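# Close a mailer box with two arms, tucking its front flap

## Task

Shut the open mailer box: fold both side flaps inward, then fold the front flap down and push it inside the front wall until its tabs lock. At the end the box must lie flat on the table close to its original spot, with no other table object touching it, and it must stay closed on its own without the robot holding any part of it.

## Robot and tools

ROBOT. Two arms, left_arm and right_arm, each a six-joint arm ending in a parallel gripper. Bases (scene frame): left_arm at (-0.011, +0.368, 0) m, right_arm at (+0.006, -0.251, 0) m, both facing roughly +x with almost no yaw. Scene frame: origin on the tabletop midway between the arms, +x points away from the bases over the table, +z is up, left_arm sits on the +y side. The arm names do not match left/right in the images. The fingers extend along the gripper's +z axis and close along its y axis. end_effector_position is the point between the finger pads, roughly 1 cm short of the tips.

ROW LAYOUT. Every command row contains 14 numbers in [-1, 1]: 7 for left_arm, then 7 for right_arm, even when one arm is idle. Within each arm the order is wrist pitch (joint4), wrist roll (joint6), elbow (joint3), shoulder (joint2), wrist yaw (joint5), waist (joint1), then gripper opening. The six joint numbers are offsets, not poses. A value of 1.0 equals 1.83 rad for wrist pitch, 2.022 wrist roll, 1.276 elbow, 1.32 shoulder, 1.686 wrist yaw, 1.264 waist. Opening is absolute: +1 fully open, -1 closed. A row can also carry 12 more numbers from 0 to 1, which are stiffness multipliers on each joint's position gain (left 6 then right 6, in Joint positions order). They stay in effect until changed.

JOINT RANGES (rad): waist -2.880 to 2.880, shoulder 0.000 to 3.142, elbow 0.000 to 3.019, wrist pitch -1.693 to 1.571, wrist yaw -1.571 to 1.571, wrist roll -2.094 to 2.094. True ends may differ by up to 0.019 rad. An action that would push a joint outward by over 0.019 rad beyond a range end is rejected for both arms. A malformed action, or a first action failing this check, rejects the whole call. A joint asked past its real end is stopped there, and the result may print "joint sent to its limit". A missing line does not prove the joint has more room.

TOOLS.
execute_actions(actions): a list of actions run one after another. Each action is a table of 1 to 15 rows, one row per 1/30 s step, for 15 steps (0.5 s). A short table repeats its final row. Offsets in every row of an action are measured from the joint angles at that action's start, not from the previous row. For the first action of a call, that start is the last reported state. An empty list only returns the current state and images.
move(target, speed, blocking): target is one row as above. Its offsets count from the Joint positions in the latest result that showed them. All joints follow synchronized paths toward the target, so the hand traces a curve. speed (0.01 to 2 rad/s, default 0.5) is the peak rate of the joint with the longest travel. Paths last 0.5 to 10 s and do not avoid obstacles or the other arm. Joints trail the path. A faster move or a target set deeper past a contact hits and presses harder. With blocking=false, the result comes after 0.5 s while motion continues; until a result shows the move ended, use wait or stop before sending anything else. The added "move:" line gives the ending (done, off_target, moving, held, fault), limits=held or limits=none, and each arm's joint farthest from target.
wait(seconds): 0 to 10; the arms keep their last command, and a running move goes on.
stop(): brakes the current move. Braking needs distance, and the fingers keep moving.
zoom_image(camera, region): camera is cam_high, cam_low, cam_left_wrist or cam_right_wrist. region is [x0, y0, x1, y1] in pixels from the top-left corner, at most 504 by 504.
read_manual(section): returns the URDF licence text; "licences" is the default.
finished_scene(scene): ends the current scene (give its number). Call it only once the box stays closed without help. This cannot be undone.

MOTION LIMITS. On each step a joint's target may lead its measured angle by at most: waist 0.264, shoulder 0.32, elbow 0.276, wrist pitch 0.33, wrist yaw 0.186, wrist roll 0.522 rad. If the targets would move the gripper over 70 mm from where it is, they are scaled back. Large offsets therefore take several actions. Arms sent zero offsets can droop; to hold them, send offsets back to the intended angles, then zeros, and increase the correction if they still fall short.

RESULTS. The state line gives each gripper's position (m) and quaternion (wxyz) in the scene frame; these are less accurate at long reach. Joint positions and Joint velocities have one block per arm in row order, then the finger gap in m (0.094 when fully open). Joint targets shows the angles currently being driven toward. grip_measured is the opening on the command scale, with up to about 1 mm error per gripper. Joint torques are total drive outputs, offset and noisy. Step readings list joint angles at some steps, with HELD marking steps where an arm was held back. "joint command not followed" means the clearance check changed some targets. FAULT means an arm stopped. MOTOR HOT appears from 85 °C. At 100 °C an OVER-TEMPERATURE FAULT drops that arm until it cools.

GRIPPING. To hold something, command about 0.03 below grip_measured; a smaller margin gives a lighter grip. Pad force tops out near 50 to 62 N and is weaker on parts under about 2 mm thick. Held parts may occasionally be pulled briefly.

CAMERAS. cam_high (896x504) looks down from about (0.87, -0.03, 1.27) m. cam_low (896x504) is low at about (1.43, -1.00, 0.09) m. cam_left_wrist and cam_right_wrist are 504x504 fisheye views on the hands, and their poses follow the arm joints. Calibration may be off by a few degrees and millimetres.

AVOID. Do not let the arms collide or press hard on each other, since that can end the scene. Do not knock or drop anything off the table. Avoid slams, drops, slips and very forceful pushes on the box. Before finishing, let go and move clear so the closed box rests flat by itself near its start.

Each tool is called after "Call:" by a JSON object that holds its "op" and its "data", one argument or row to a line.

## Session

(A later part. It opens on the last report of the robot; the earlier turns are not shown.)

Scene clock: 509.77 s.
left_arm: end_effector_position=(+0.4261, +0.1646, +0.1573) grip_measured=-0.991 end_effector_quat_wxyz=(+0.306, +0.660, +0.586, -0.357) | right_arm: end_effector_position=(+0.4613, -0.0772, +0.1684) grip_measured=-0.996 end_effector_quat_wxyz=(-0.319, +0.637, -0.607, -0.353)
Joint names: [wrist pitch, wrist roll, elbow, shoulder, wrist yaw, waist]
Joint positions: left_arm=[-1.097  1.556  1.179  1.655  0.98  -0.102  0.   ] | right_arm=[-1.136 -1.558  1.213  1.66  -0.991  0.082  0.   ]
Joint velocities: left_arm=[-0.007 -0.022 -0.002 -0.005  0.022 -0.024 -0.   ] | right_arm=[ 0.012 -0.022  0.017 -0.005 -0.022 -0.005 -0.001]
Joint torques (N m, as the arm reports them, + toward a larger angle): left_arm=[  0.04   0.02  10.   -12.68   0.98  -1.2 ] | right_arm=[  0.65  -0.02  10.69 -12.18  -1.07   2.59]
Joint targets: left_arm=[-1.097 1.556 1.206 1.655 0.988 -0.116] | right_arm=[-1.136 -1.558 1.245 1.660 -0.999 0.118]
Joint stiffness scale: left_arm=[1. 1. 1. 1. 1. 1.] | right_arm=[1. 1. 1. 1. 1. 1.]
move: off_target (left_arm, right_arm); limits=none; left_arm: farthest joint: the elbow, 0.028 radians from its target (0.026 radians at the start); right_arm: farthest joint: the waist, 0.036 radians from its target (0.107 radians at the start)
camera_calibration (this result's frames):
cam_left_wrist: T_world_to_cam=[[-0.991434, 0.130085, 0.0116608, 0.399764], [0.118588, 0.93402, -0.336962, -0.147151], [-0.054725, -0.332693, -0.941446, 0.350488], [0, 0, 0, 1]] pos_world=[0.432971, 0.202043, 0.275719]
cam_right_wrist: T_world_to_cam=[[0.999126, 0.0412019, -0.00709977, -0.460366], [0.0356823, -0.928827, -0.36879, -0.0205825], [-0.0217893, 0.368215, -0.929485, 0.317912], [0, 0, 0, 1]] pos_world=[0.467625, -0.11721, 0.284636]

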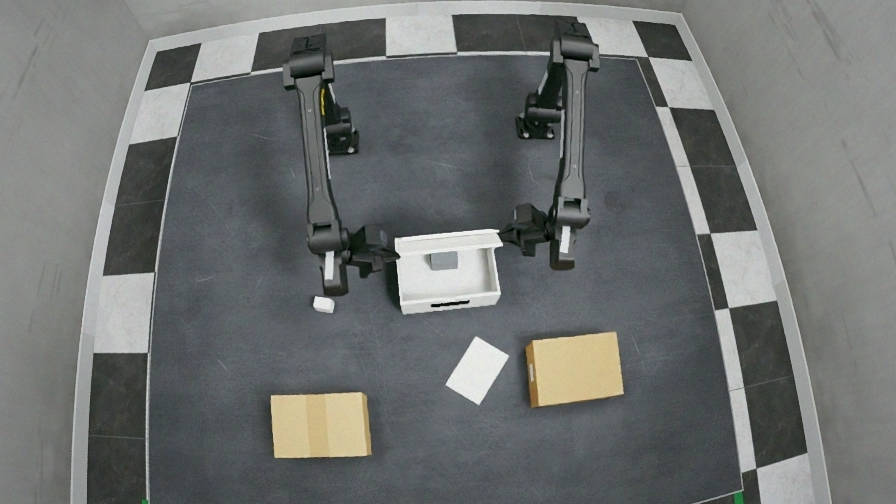

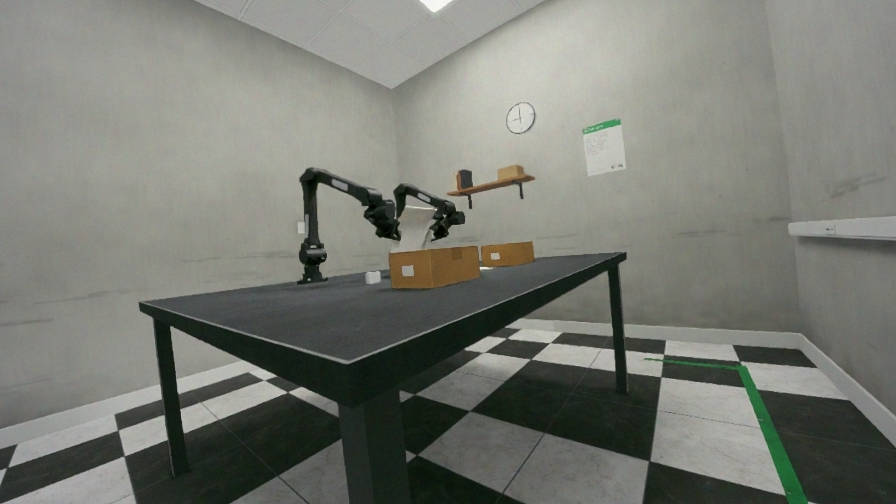

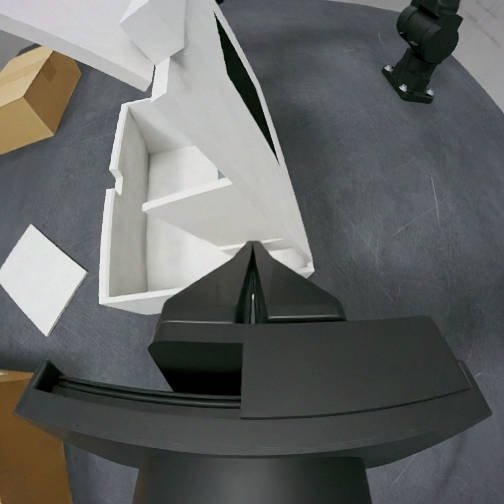

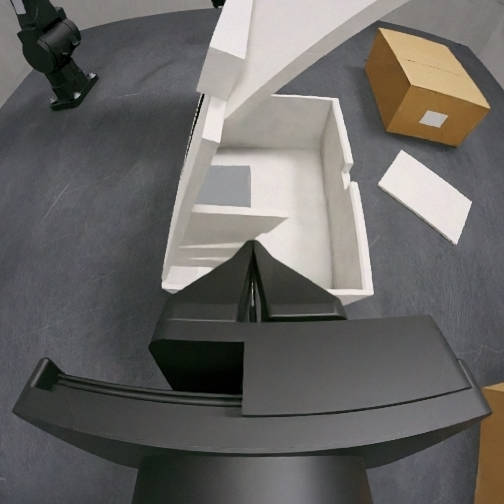

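Call:
{"op": "move", "data": {
  "target": [0,0,0.02,0,0.008,-0.02,-1,0,0,0.025,0,-0.008,0.055,-1],
  "speed": 0.04
}}

Call:
{"op": "move", "data": {
  "target": [0,0,0.02,0,0,0.1,-1,0,0,0.025,0,0,-0.13,-1],
  "speed": 0.12
}}

Scene clock: 519.90 s.
left_arm: end_effector_position=(+0.4248, +0.1624, +0.1578) grip_measured=-0.991 end_effector_quat_wxyz=(+0.307, +0.659, +0.584, -0.360) | right_arm: end_effector_position=(+0.4516, -0.0530, +0.1696) grip_measured=-0.996 end_effector_quat_wxyz=(-0.312, +0.651, -0.589, -0.364)
Joint names: [wrist pitch, wrist roll, elbow, shoulder, wrist yaw, waist]
Joint positions: left_arm=[-1.097  1.556  1.178  1.655  0.987 -0.105  0.   ] | right_arm=[-1.136 -1.558  1.213  1.66  -0.999  0.134  0.   ]
Joint velocities: left_arm=[-0.007 -0.007  0.007 -0.005 -0.037  0.005 -0.001] | right_arm=[-0.022  0.022 -0.007 -0.015 -0.037 -0.005  0.   ]
Joint torques (N m, as the arm reports them, + toward a larger angle): left_arm=[  0.03   0.02   9.85 -12.64   0.93  -1.72] | right_arm=[  0.52  -0.03  10.51 -12.08  -0.98   0.35]
Joint targets: left_arm=[-1.097 1.556 1.204 1.655 0.994 -0.127] | right_arm=[-1.136 -1.558 1.245 1.660 -1.004 0.152]
Joint stiffness scale: left_arm=[1. 1. 1. 1. 1. 1.] | right_arm=[1. 1. 1. 1. 1. 1.]
move: off_target (left_arm, right_arm); limits=none; left_arm: farthest joint: the elbow, 0.027 radians from its target (0.026 radians at the start); right_arm: farthest joint: the elbow, 0.032 radians from its target (0.032 radians at the start)
camera_calibration (this result's frames):
cam_left_wrist: T_world_to_cam=[[-0.990909, 0.133924, 0.0128277, 0.397775], [0.121444, 0.931433, -0.343052, -0.144575], [-0.0578909, -0.338375, -0.939229, 0.352106], [0, 0, 0, 1]] pos_world=[0.4321, 0.200534, 0.276009]
cam_right_wrist: T_world_to_cam=[[0.995647, 0.0929186, -0.0073163, -0.447289], [0.0833372, -0.92263, -0.376575, -0.0172363], [-0.041741, 0.374326, -0.926357, 0.318738], [0, 0, 0, 1]] pos_world=[0.460082, -0.0936532, 0.285502]

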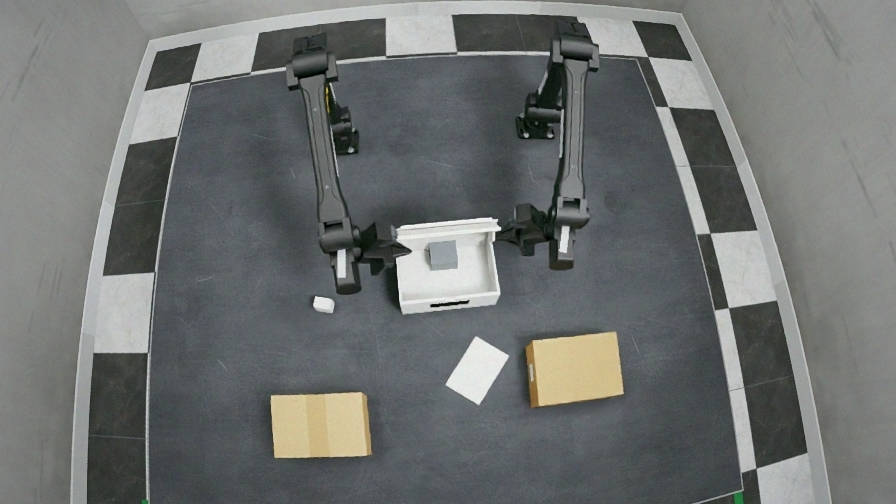

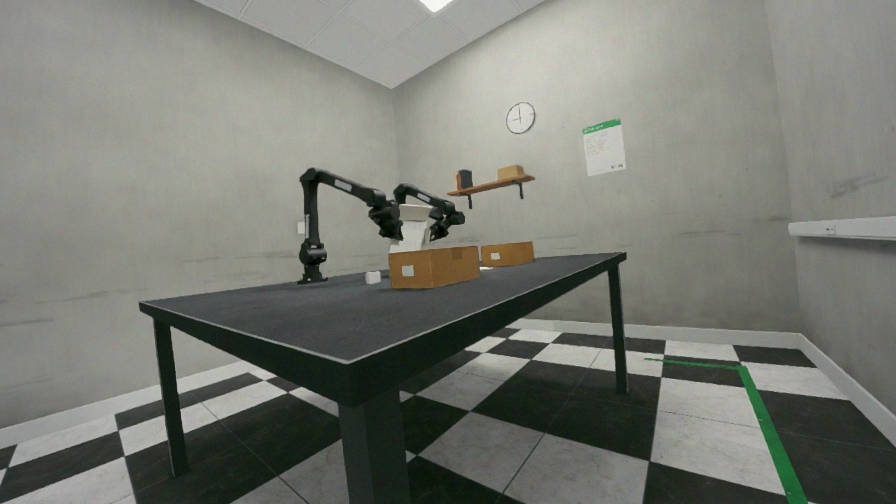

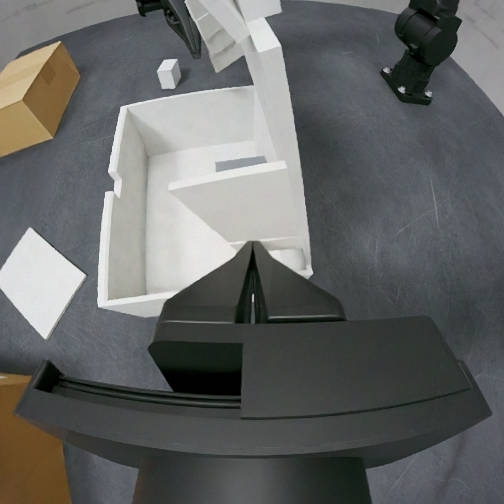

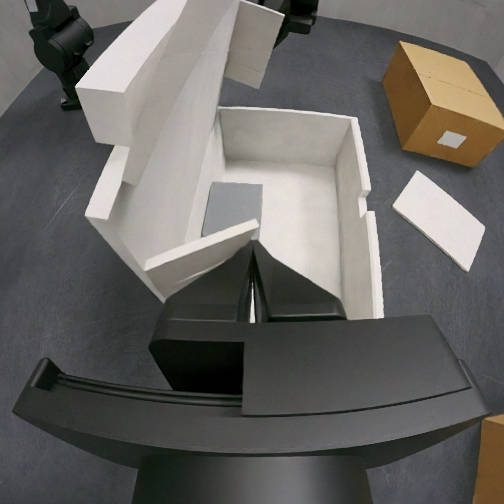

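Scene clock: 521.60 s.
left_arm: end_effector_position=(+0.4467, +0.2172, +0.1578) grip_measured=-0.991 end_effector_quat_wxyz=(+0.329, +0.622, +0.623, -0.341) | right_arm: end_effector_position=(+0.4767, -0.1234, +0.1696) grip_measured=-0.996 end_effector_quat_wxyz=(-0.339, +0.604, -0.637, -0.339)
Joint names: [wrist pitch, wrist roll, elbow, shoulder, wrist yaw, waist]
Joint positions: left_arm=[-1.097  1.556  1.178  1.655  0.987  0.017  0.   ] | right_arm=[-1.136 -1.558  1.213  1.66  -0.999 -0.019  0.   ]
Joint velocities: left_arm=[-0.002 -0.022 -0.017  0.015  0.022 -0.015  0.001] | right_arm=[-0.007 -0.007  0.007 -0.015 -0.022 -0.005 -0.001]
Joint torques (N m, as the arm reports them, + toward a larger angle): left_arm=[  0.06   0.02   9.77 -12.73   0.64   0.45] | right_arm=[  0.47   0.06  10.86 -12.46  -0.73  -1.45]
Joint targets: left_arm=[-1.097 1.556 1.203 1.655 0.987 0.021] | right_arm=[-1.136 -1.558 1.245 1.660 -0.999 -0.030]
Joint stiffness scale: left_arm=[1. 1. 1. 1. 1. 1.] | right_arm=[1. 1. 1. 1. 1. 1.]
move: off_target (left_arm, right_arm); limits=none; left_arm: farthest joint: the elbow, 0.026 radians from its target (0.026 radians at the start); right_arm: farthest joint: the elbow, 0.032 radians from its target (0.032 radians at the start)
camera_calibration (this result's frames):
cam_left_wrist: T_world_to_cam=[[-0.999847, 0.0118833, 0.0128277, 0.442597], [0.00676238, 0.939292, -0.343052, -0.148736], [-0.0161256, -0.342913, -0.939229, 0.354238], [0, 0, 0, 1]] pos_world=[0.449248, 0.255919, 0.276009]
cam_right_wrist: T_world_to_cam=[[0.998156, -0.0602597, -0.0073163, -0.485801], [-0.0585752, -0.924533, -0.376575, -0.0168191], [0.0159281, 0.376309, -0.926357, 0.318873], [0, 0, 0, 1]] pos_world=[0.478841, -0.164819, 0.285502]

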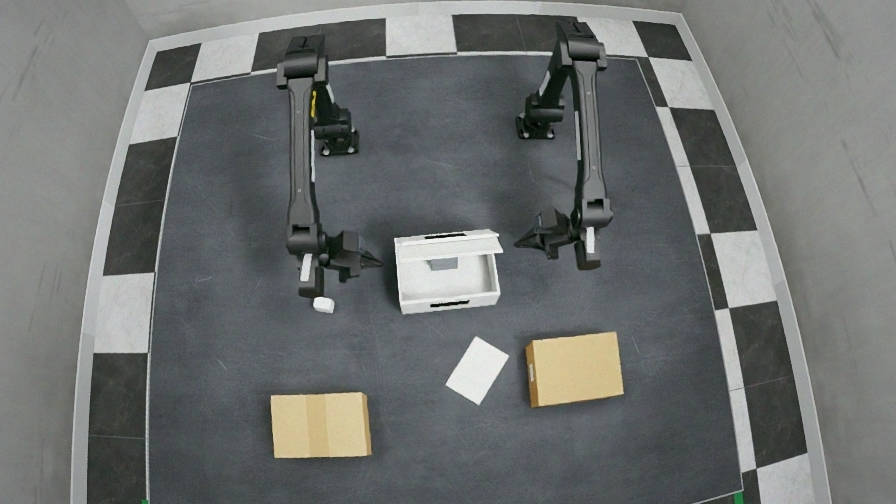

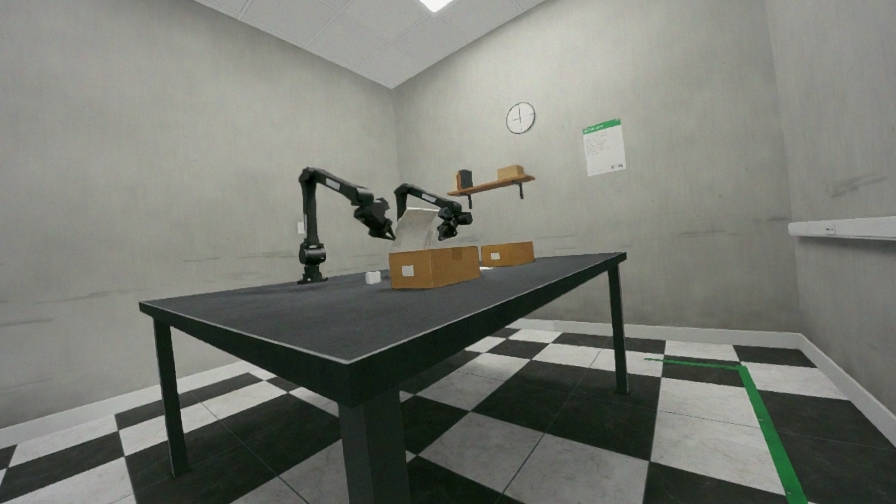

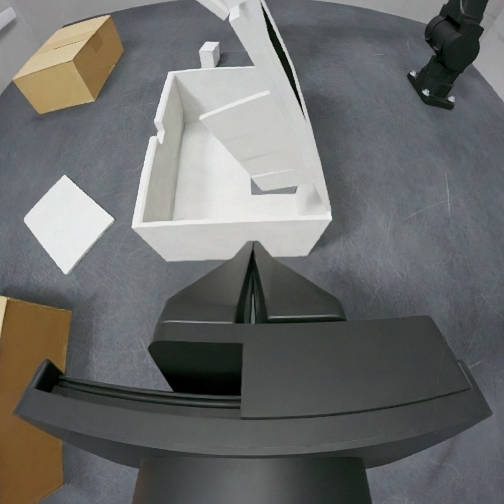

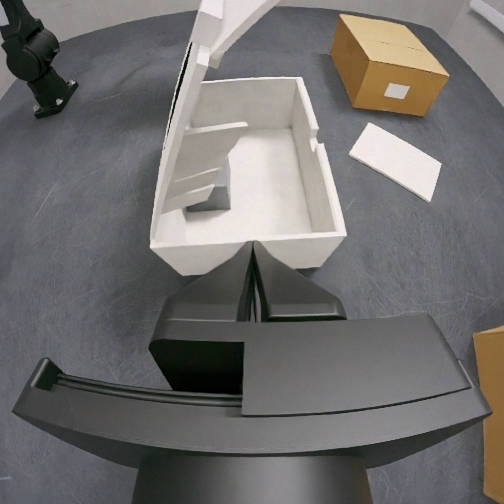

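Call:
{"op": "move", "data": {
  "target": [-0.213,0,0.085,-0.26,0,-0.02,-1,-0.062,0,-0.03,-0.127,0,-0.02,0.05],
  "speed": 0.35
}}

Scene clock: 550.57 s.
left_arm: end_effector_position=(+0.3612, +0.2116, +0.3167) grip_measured=-0.991 end_effector_quat_wxyz=(+0.332, +0.631, +0.614, -0.338) | right_arm: end_effector_position=(+0.4377, -0.1264, +0.2249) grip_measured=+0.048 end_effector_quat_wxyz=(-0.347, +0.604, -0.637, -0.330)
Joint names: [wrist pitch, wrist roll, elbow, shoulder, wrist yaw, waist]
Joint positions: left_arm=[-1.479  1.556  1.245  1.32   0.987 -0.001  0.   ] | right_arm=[-1.238 -1.558  1.174  1.497 -0.999 -0.029  0.049]
Joint velocities: left_arm=[-0.002 -0.007 -0.002  0.015 -0.081 -0.034 -0.001] | right_arm=[ 0.007  0.007 -0.012  0.005 -0.022 -0.005  0.   ]
Joint torques (N m, as the arm reports them, + toward a larger angle): left_arm=[-0.28  0.02 12.1  -9.24  0.63 -0.67] | right_arm=[  0.23   0.03   8.39 -11.65  -0.74  -0.88]
Joint targets: left_arm=[-1.486 1.556 1.286 1.312 0.987 -0.008] | right_arm=[-1.249 -1.558 1.175 1.492 -0.999 -0.044]
Joint stiffness scale: left_arm=[1. 1. 1. 1. 1. 1.] | right_arm=[1. 1. 1. 1. 1. 1.]
move: off_target (left_arm); limits=none; left_arm: farthest joint: the elbow, 0.042 radians from its target (0.109 radians at the start); right_arm: farthest joint: the waist, 0.015 radians from its target (0.025 radians at the start)
camera_calibration (this result's frames):
cam_left_wrist: T_world_to_cam=[[-0.99952, 0.0301903, -0.00700848, 0.357445], [0.0307617, 0.938782, -0.343136, -0.0969514], [-0.00377994, -0.343187, -0.93926, 0.495784], [0, 0, 0, 1]] pos_world=[0.36213, 0.250371, 0.434907]
cam_right_wrist: T_world_to_cam=[[0.997411, -0.0705339, 0.0140387, -0.452519], [-0.0600524, -0.924241, -0.377058, -0.00031588], [0.0395705, 0.375239, -0.926083, 0.361285], [0, 0, 0, 1]] pos_world=[0.437032, -0.167778, 0.340814]

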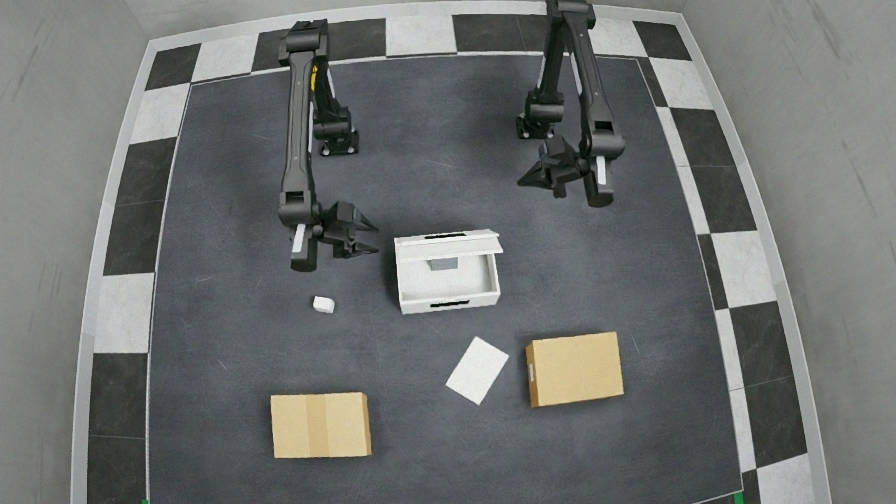

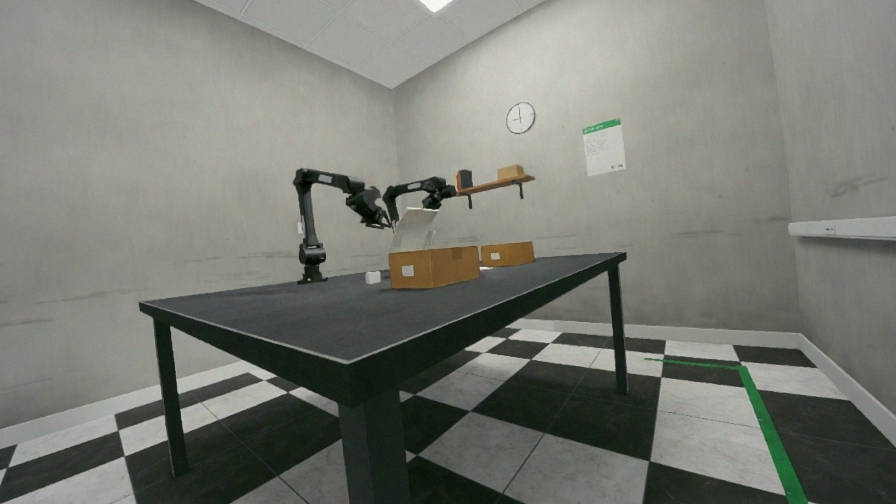

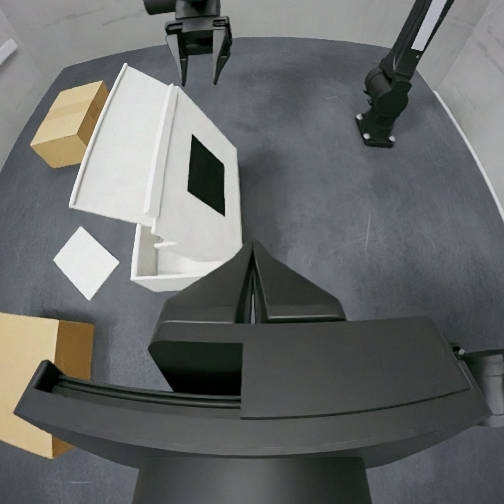

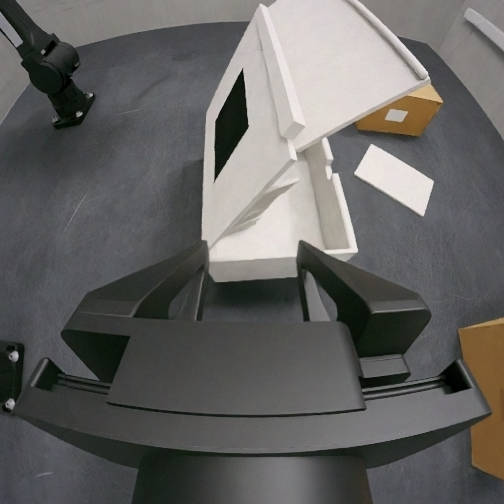

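Call:
{"op": "move", "data": {
  "target": [0,0,0.03,0,0,0,-1,-0.025,0,0.118,0.072,0,0,0.05],
  "speed": 0.2
}}

Call:
{"op": "move", "data": {
  "target": [0,0,0.03,0,0,0,-1,0,0,0.028,0,0,0.11,0.05],
  "speed": 0.1
}}

Scene clock: 568.90 s.
left_arm: end_effector_position=(+0.3609, +0.2116, +0.3161) grip_measured=-0.991 end_effector_quat_wxyz=(+0.331, +0.631, +0.614, -0.338) | right_arm: end_effector_position=(+0.4715, -0.1279, +0.2304) grip_measured=+0.048 end_effector_quat_wxyz=(-0.345, +0.603, -0.638, -0.332)
Joint names: [wrist pitch, wrist roll, elbow, shoulder, wrist yaw, waist]
Joint positions: left_arm=[-1.479  1.556  1.243  1.32   0.987 -0.001  0.   ] | right_arm=[-1.273 -1.558  1.285  1.58  -0.999 -0.029  0.049]
Joint velocities: left_arm=[ 0.002  0.007  0.002 -0.005 -0.007  0.005 -0.   ] | right_arm=[-0.017  0.007 -0.012  0.005  0.022 -0.015 -0.   ]
Joint torques (N m, as the arm reports them, + toward a larger angle): left_arm=[ 0.08  0.01 11.88 -9.09  0.64 -0.14] | right_arm=[  0.13   0.    11.84 -11.02  -0.76  -0.44]
Joint targets: left_arm=[-1.479 1.556 1.283 1.320 0.987 -0.001] | right_arm=[-1.284 -1.558 1.325 1.592 -0.999 -0.029]
Joint stiffness scale: left_arm=[1. 1. 1. 1. 1. 1.] | right_arm=[1. 1. 1. 1. 1. 1.]
move: off_target (left_arm, right_arm); limits=none; left_arm: farthest joint: the elbow, 0.040 radians from its target (0.039 radians at the start); right_arm: farthest joint: the elbow, 0.040 radians from its target (0.151 radians at the start)
camera_calibration (this result's frames):
cam_left_wrist: T_world_to_cam=[[-0.999529, 0.0301906, -0.00548262, 0.35666], [0.0302384, 0.938799, -0.343134, -0.0969678], [-0.00521236, -0.343139, -0.93927, 0.495747], [0, 0, 0, 1]] pos_world=[0.362008, 0.250375, 0.434323]
cam_right_wrist: T_world_to_cam=[[0.997483, -0.0705372, 0.00717481, -0.484774], [-0.0626384, -0.924125, -0.376922, 0.00358407], [0.0332174, 0.375524, -0.926217, 0.368662], [0, 0, 0, 1]] pos_world=[0.471533, -0.169324, 0.346291]

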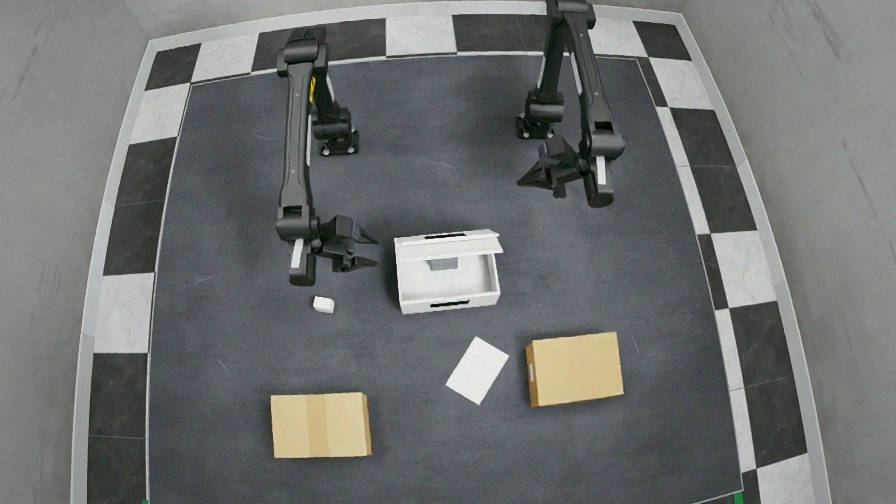

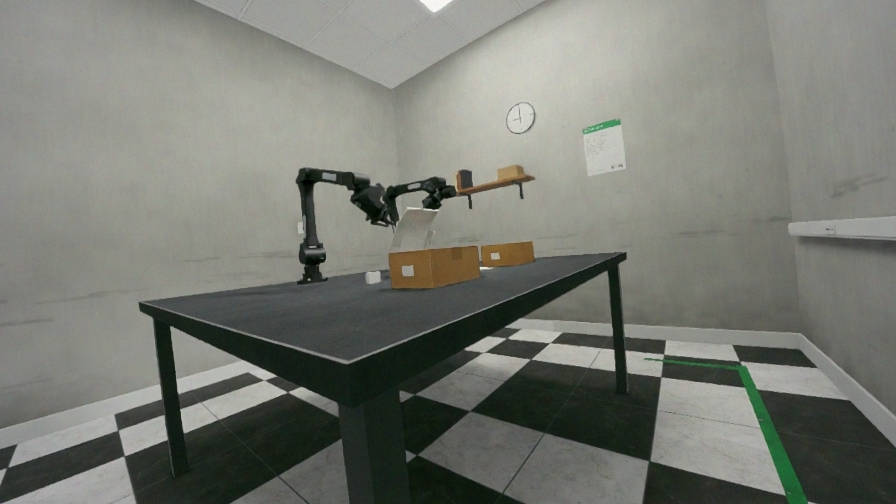

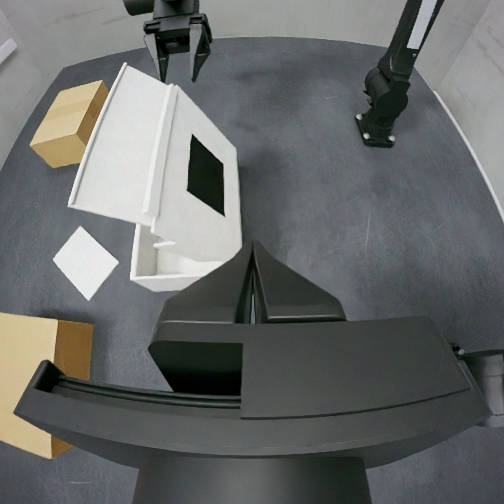

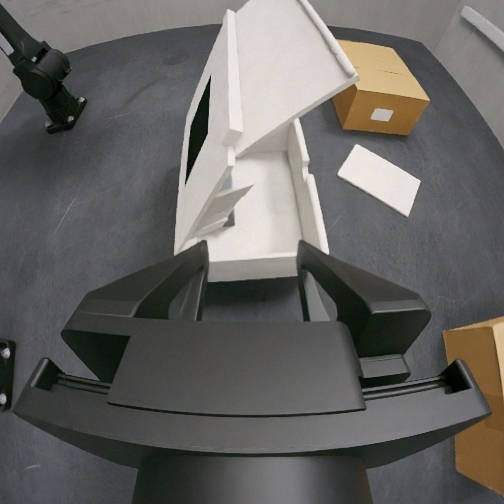

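Scene clock: 570.63 s.
left_arm: end_effector_position=(+0.3605, +0.2116, +0.3154) grip_measured=-0.991 end_effector_quat_wxyz=(+0.331, +0.631, +0.615, -0.339) | right_arm: end_effector_position=(+0.4521, -0.0700, +0.2304) grip_measured=+0.048 end_effector_quat_wxyz=(-0.323, +0.642, -0.598, -0.354)
Joint names: [wrist pitch, wrist roll, elbow, shoulder, wrist yaw, waist]
Joint positions: left_arm=[-1.479  1.556  1.241  1.32   0.987 -0.001  0.   ] | right_arm=[-1.273 -1.558  1.285  1.58  -0.999  0.098  0.049]
Joint velocities: left_arm=[ 0.002 -0.007  0.007 -0.005 -0.066 -0.005  0.   ] | right_arm=[-0.002 -0.007 -0.012 -0.005 -0.007 -0.005 -0.001]
Joint torques (N m, as the arm reports them, + toward a larger angle): left_arm=[ 0.07  0.02 11.99 -8.95  0.63 -0.1 ] | right_arm=[  0.78  -0.03  11.42 -11.39  -0.77   0.02]
Joint targets: left_arm=[-1.479 1.556 1.282 1.320 0.987 -0.001] | right_arm=[-1.273 -1.558 1.321 1.580 -0.999 0.109]
Joint stiffness scale: left_arm=[1. 1. 1. 1. 1. 1.] | right_arm=[1. 1. 1. 1. 1. 1.]
move: off_target (left_arm, right_arm); limits=none; left_arm: farthest joint: the elbow, 0.040 radians from its target (0.038 radians at the start); right_arm: farthest joint: the elbow, 0.036 radians from its target (0.036 radians at the start)
camera_calibration (this result's frames):
cam_left_wrist: T_world_to_cam=[[-0.999538, 0.0301909, -0.00357527, 0.355679], [0.0295843, 0.938821, -0.343131, -0.0969888], [-0.0070029, -0.343078, -0.939281, 0.495699], [0, 0, 0, 1]] pos_world=[0.361855, 0.250381, 0.433592]
cam_right_wrist: T_world_to_cam=[[0.998382, 0.0564023, 0.00717481, -0.452878], [0.0549436, -0.924614, -0.376922, 0.00271924], [-0.0146253, 0.376706, -0.926217, 0.369261], [0, 0, 0, 1]] pos_world=[0.457396, -0.111045, 0.346291]

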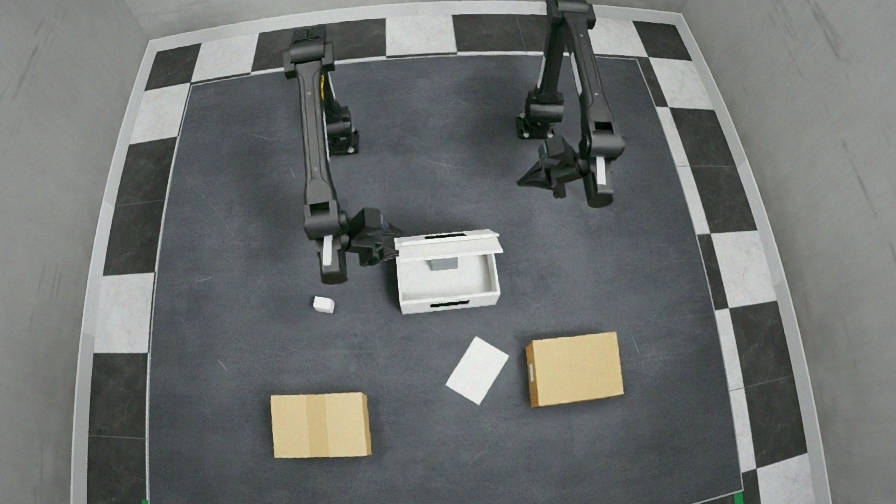

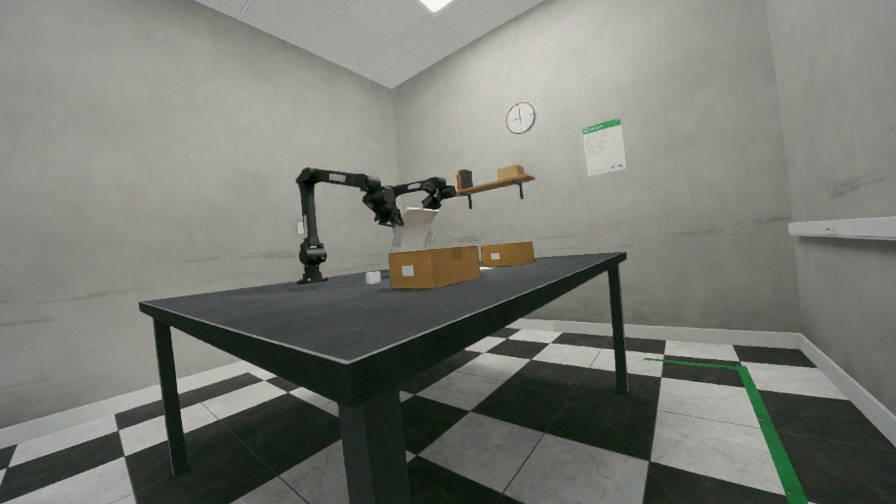

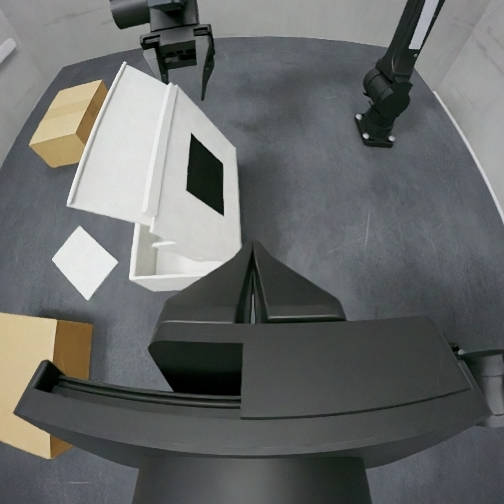

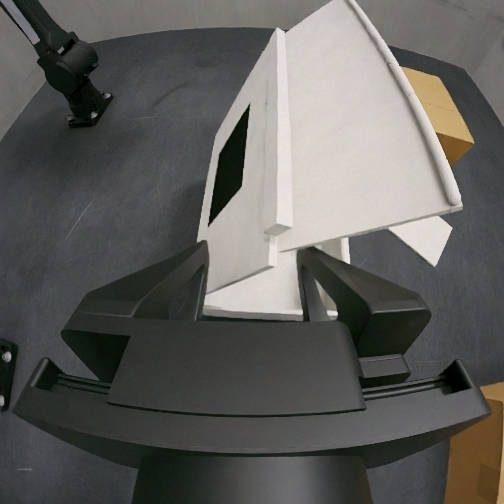

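Call:
{"op": "move", "data": {
  "target": [0,0,0.032,0,0,0,-1,0.03,0,-0.036,0,0,0,0.05],
  "speed": 0.1
}}

Call:
{"op": "move", "data": {
  "target": [0,0,0.032,0,0,0,-1,0,0,0.02,0,0,0.045,0.05],
  "speed": 0.07
}}

Scene clock: 583.03 s.
left_arm: end_effector_position=(+0.3605, +0.2116, +0.3154) grip_measured=-0.991 end_effector_quat_wxyz=(+0.331, +0.631, +0.615, -0.339) | right_arm: end_effector_position=(+0.4453, -0.0706, +0.2128) grip_measured=+0.048 end_effector_quat_wxyz=(-0.321, +0.641, -0.599, -0.355)
Joint names: [wrist pitch, wrist roll, elbow, shoulder, wrist yaw, waist]
Joint positions: left_arm=[-1.479  1.556  1.241  1.32   0.987 -0.001  0.   ] | right_arm=[-1.231 -1.558  1.236  1.58  -0.999  0.098  0.049]
Joint velocities: left_arm=[-0.002  0.022  0.002 -0.015  0.066 -0.005  0.   ] | right_arm=[-0.002  0.037 -0.002 -0.005  0.007 -0.005  0.001]
Joint torques (N m, as the arm reports them, + toward a larger angle): left_arm=[ 0.06  0.02 12.   -8.94  0.63 -0.11] | right_arm=[  1.14  -0.03   8.77 -12.54  -0.75  -0.17]
Joint targets: left_arm=[-1.479 1.556 1.282 1.320 0.987 -0.001] | right_arm=[-1.218 -1.558 1.239 1.580 -0.999 0.098]
Joint stiffness scale: left_arm=[1. 1. 1. 1. 1. 1.] | right_arm=[1. 1. 1. 1. 1. 1.]
move: off_target (left_arm); limits=none; left_arm: farthest joint: the elbow, 0.041 radians from its target (0.041 radians at the start); right_arm: farthest joint: the wrist pitch, 0.012 radians from its target (0.055 radians at the start)
camera_calibration (this result's frames):
cam_left_wrist: T_world_to_cam=[[-0.999538, 0.0301909, -0.00357527, 0.355679], [0.0295843, 0.938821, -0.343131, -0.0969888], [-0.0070029, -0.343078, -0.939281, 0.495699], [0, 0, 0, 1]] pos_world=[0.361855, 0.250381, 0.433592]
cam_right_wrist: T_world_to_cam=[[0.998407, 0.0564044, 0.0010733, -0.444634], [0.0526512, -0.924803, -0.376785, -0.00306819], [-0.0202598, 0.376242, -0.9263, 0.355597], [0, 0, 0, 1]] pos_world=[0.451292, -0.111549, 0.328711]

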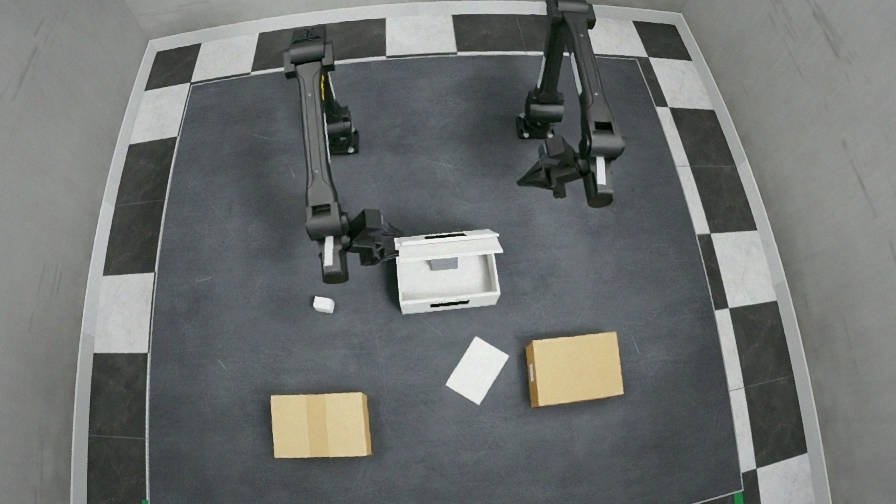

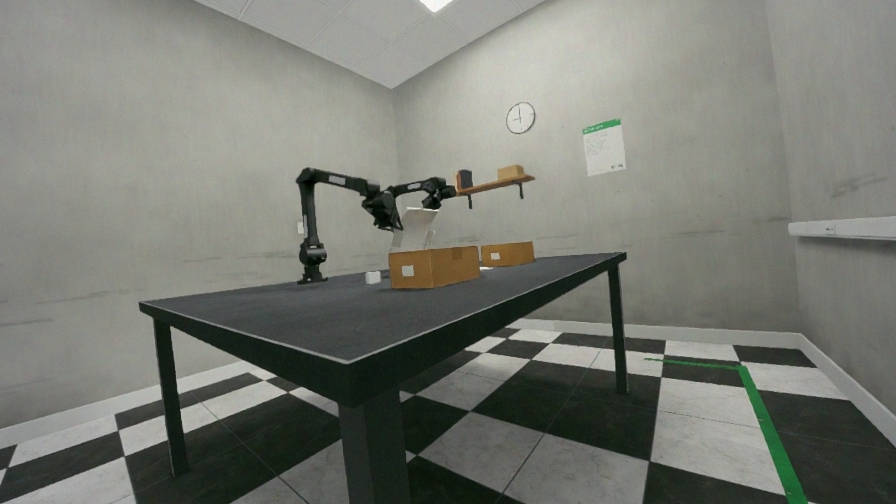

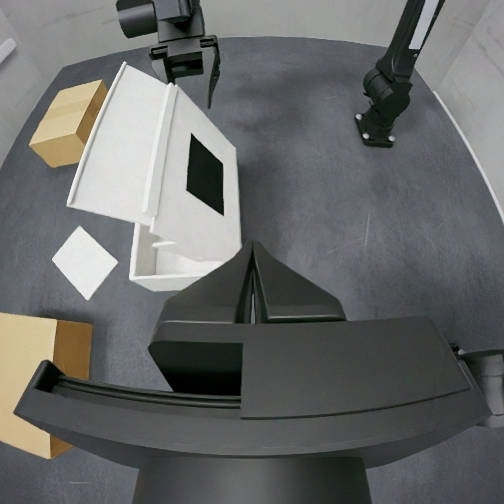

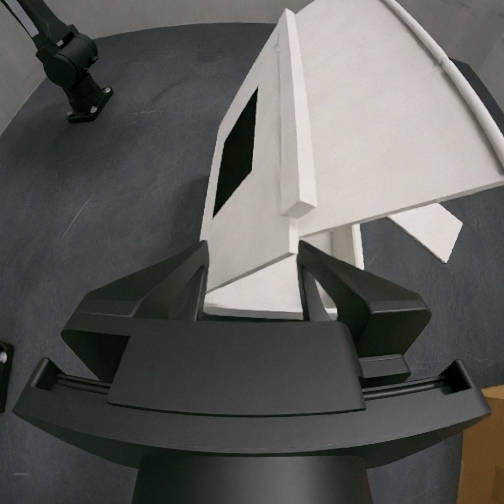

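Scene clock: 584.13 s.
left_arm: end_effector_position=(+0.3604, +0.2116, +0.3151) grip_measured=-0.991 end_effector_quat_wxyz=(+0.331, +0.631, +0.615, -0.339) | right_arm: end_effector_position=(+0.4377, -0.0531, +0.2128) grip_measured=+0.048 end_effector_quat_wxyz=(-0.314, +0.653, -0.586, -0.362)
Joint names: [wrist pitch, wrist roll, elbow, shoulder, wrist yaw, waist]
Joint positions: left_arm=[-1.479  1.556  1.24   1.32   0.987 -0.001  0.   ] | right_arm=[-1.231 -1.558  1.236  1.58  -0.999  0.138  0.049]
Joint velocities: left_arm=[-0.012 -0.007 -0.002 -0.015  0.037 -0.015  0.   ] | right_arm=[-0.002 -0.051  0.002 -0.005  0.037 -0.015  0.   ]
Joint torques (N m, as the arm reports them, + toward a larger angle): left_arm=[ 0.07  0.02 12.07 -8.88  0.63 -0.09] | right_arm=[  0.69   0.    10.37 -11.36  -0.72   0.68]
Joint targets: left_arm=[-1.479 1.556 1.282 1.320 0.987 -0.001] | right_arm=[-1.231 -1.558 1.262 1.580 -0.999 0.155]
Joint stiffness scale: left_arm=[1. 1. 1. 1. 1. 1.] | right_arm=[1. 1. 1. 1. 1. 1.]
move: off_target (left_arm, right_arm); limits=none; left_arm: farthest joint: the elbow, 0.041 radians from its target (0.041 radians at the start); right_arm: farthest joint: the elbow, 0.025 radians from its target (0.025 radians at the start)
camera_calibration (this result's frames):
cam_left_wrist: T_world_to_cam=[[-0.99954, 0.030191, -0.00281233, 0.355286], [0.0293227, 0.93883, -0.34313, -0.0969974], [-0.00771912, -0.343054, -0.939284, 0.49568], [0, 0, 0, 1]] pos_world=[0.361794, 0.250383, 0.4333]
cam_right_wrist: T_world_to_cam=[[0.995348, 0.0963396, 0.0010733, -0.434578], [0.089642, -0.921953, -0.376785, -0.00258527], [-0.0353098, 0.375129, -0.9263, 0.355413], [0, 0, 0, 1]] pos_world=[0.445338, -0.0938419, 0.328711]

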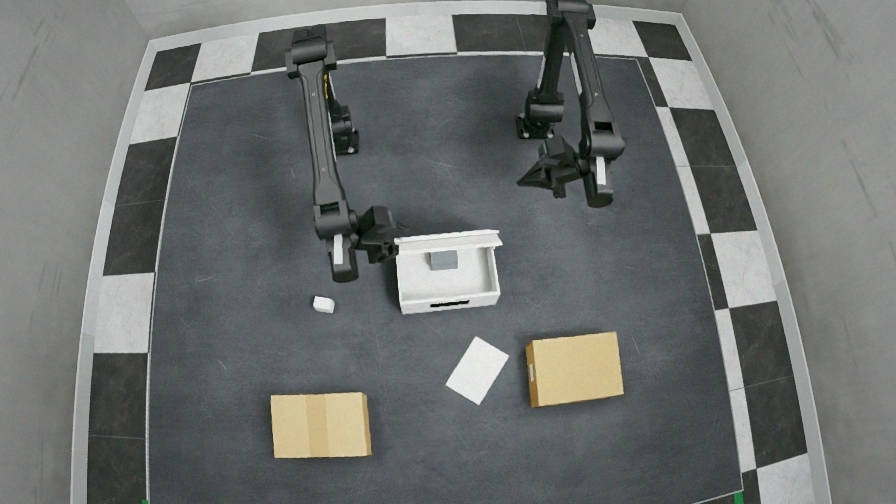

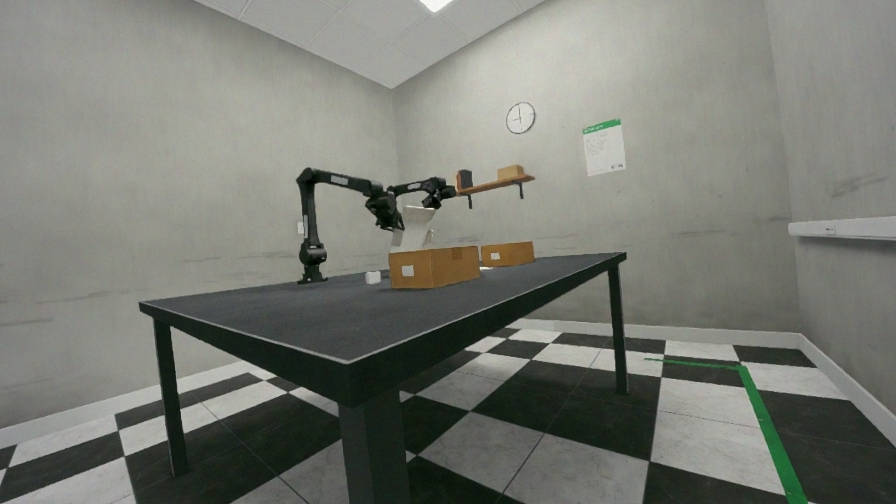

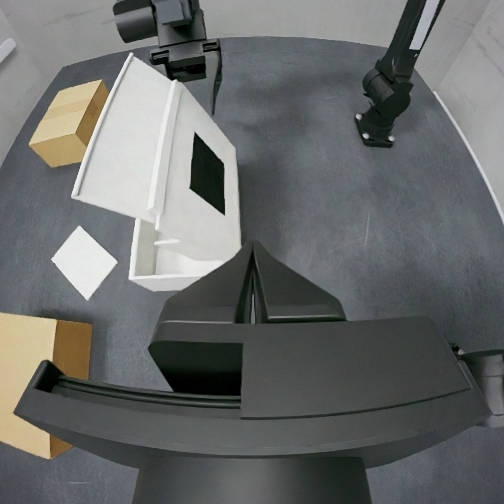

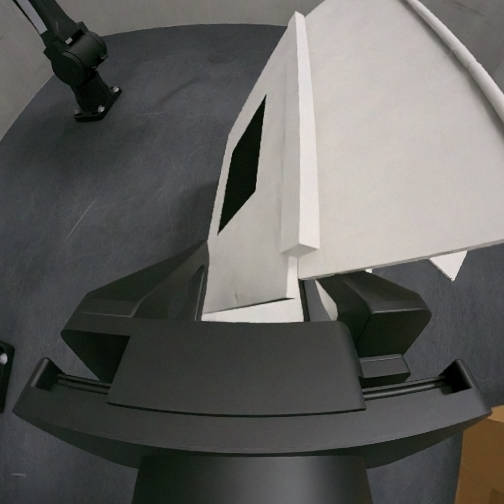

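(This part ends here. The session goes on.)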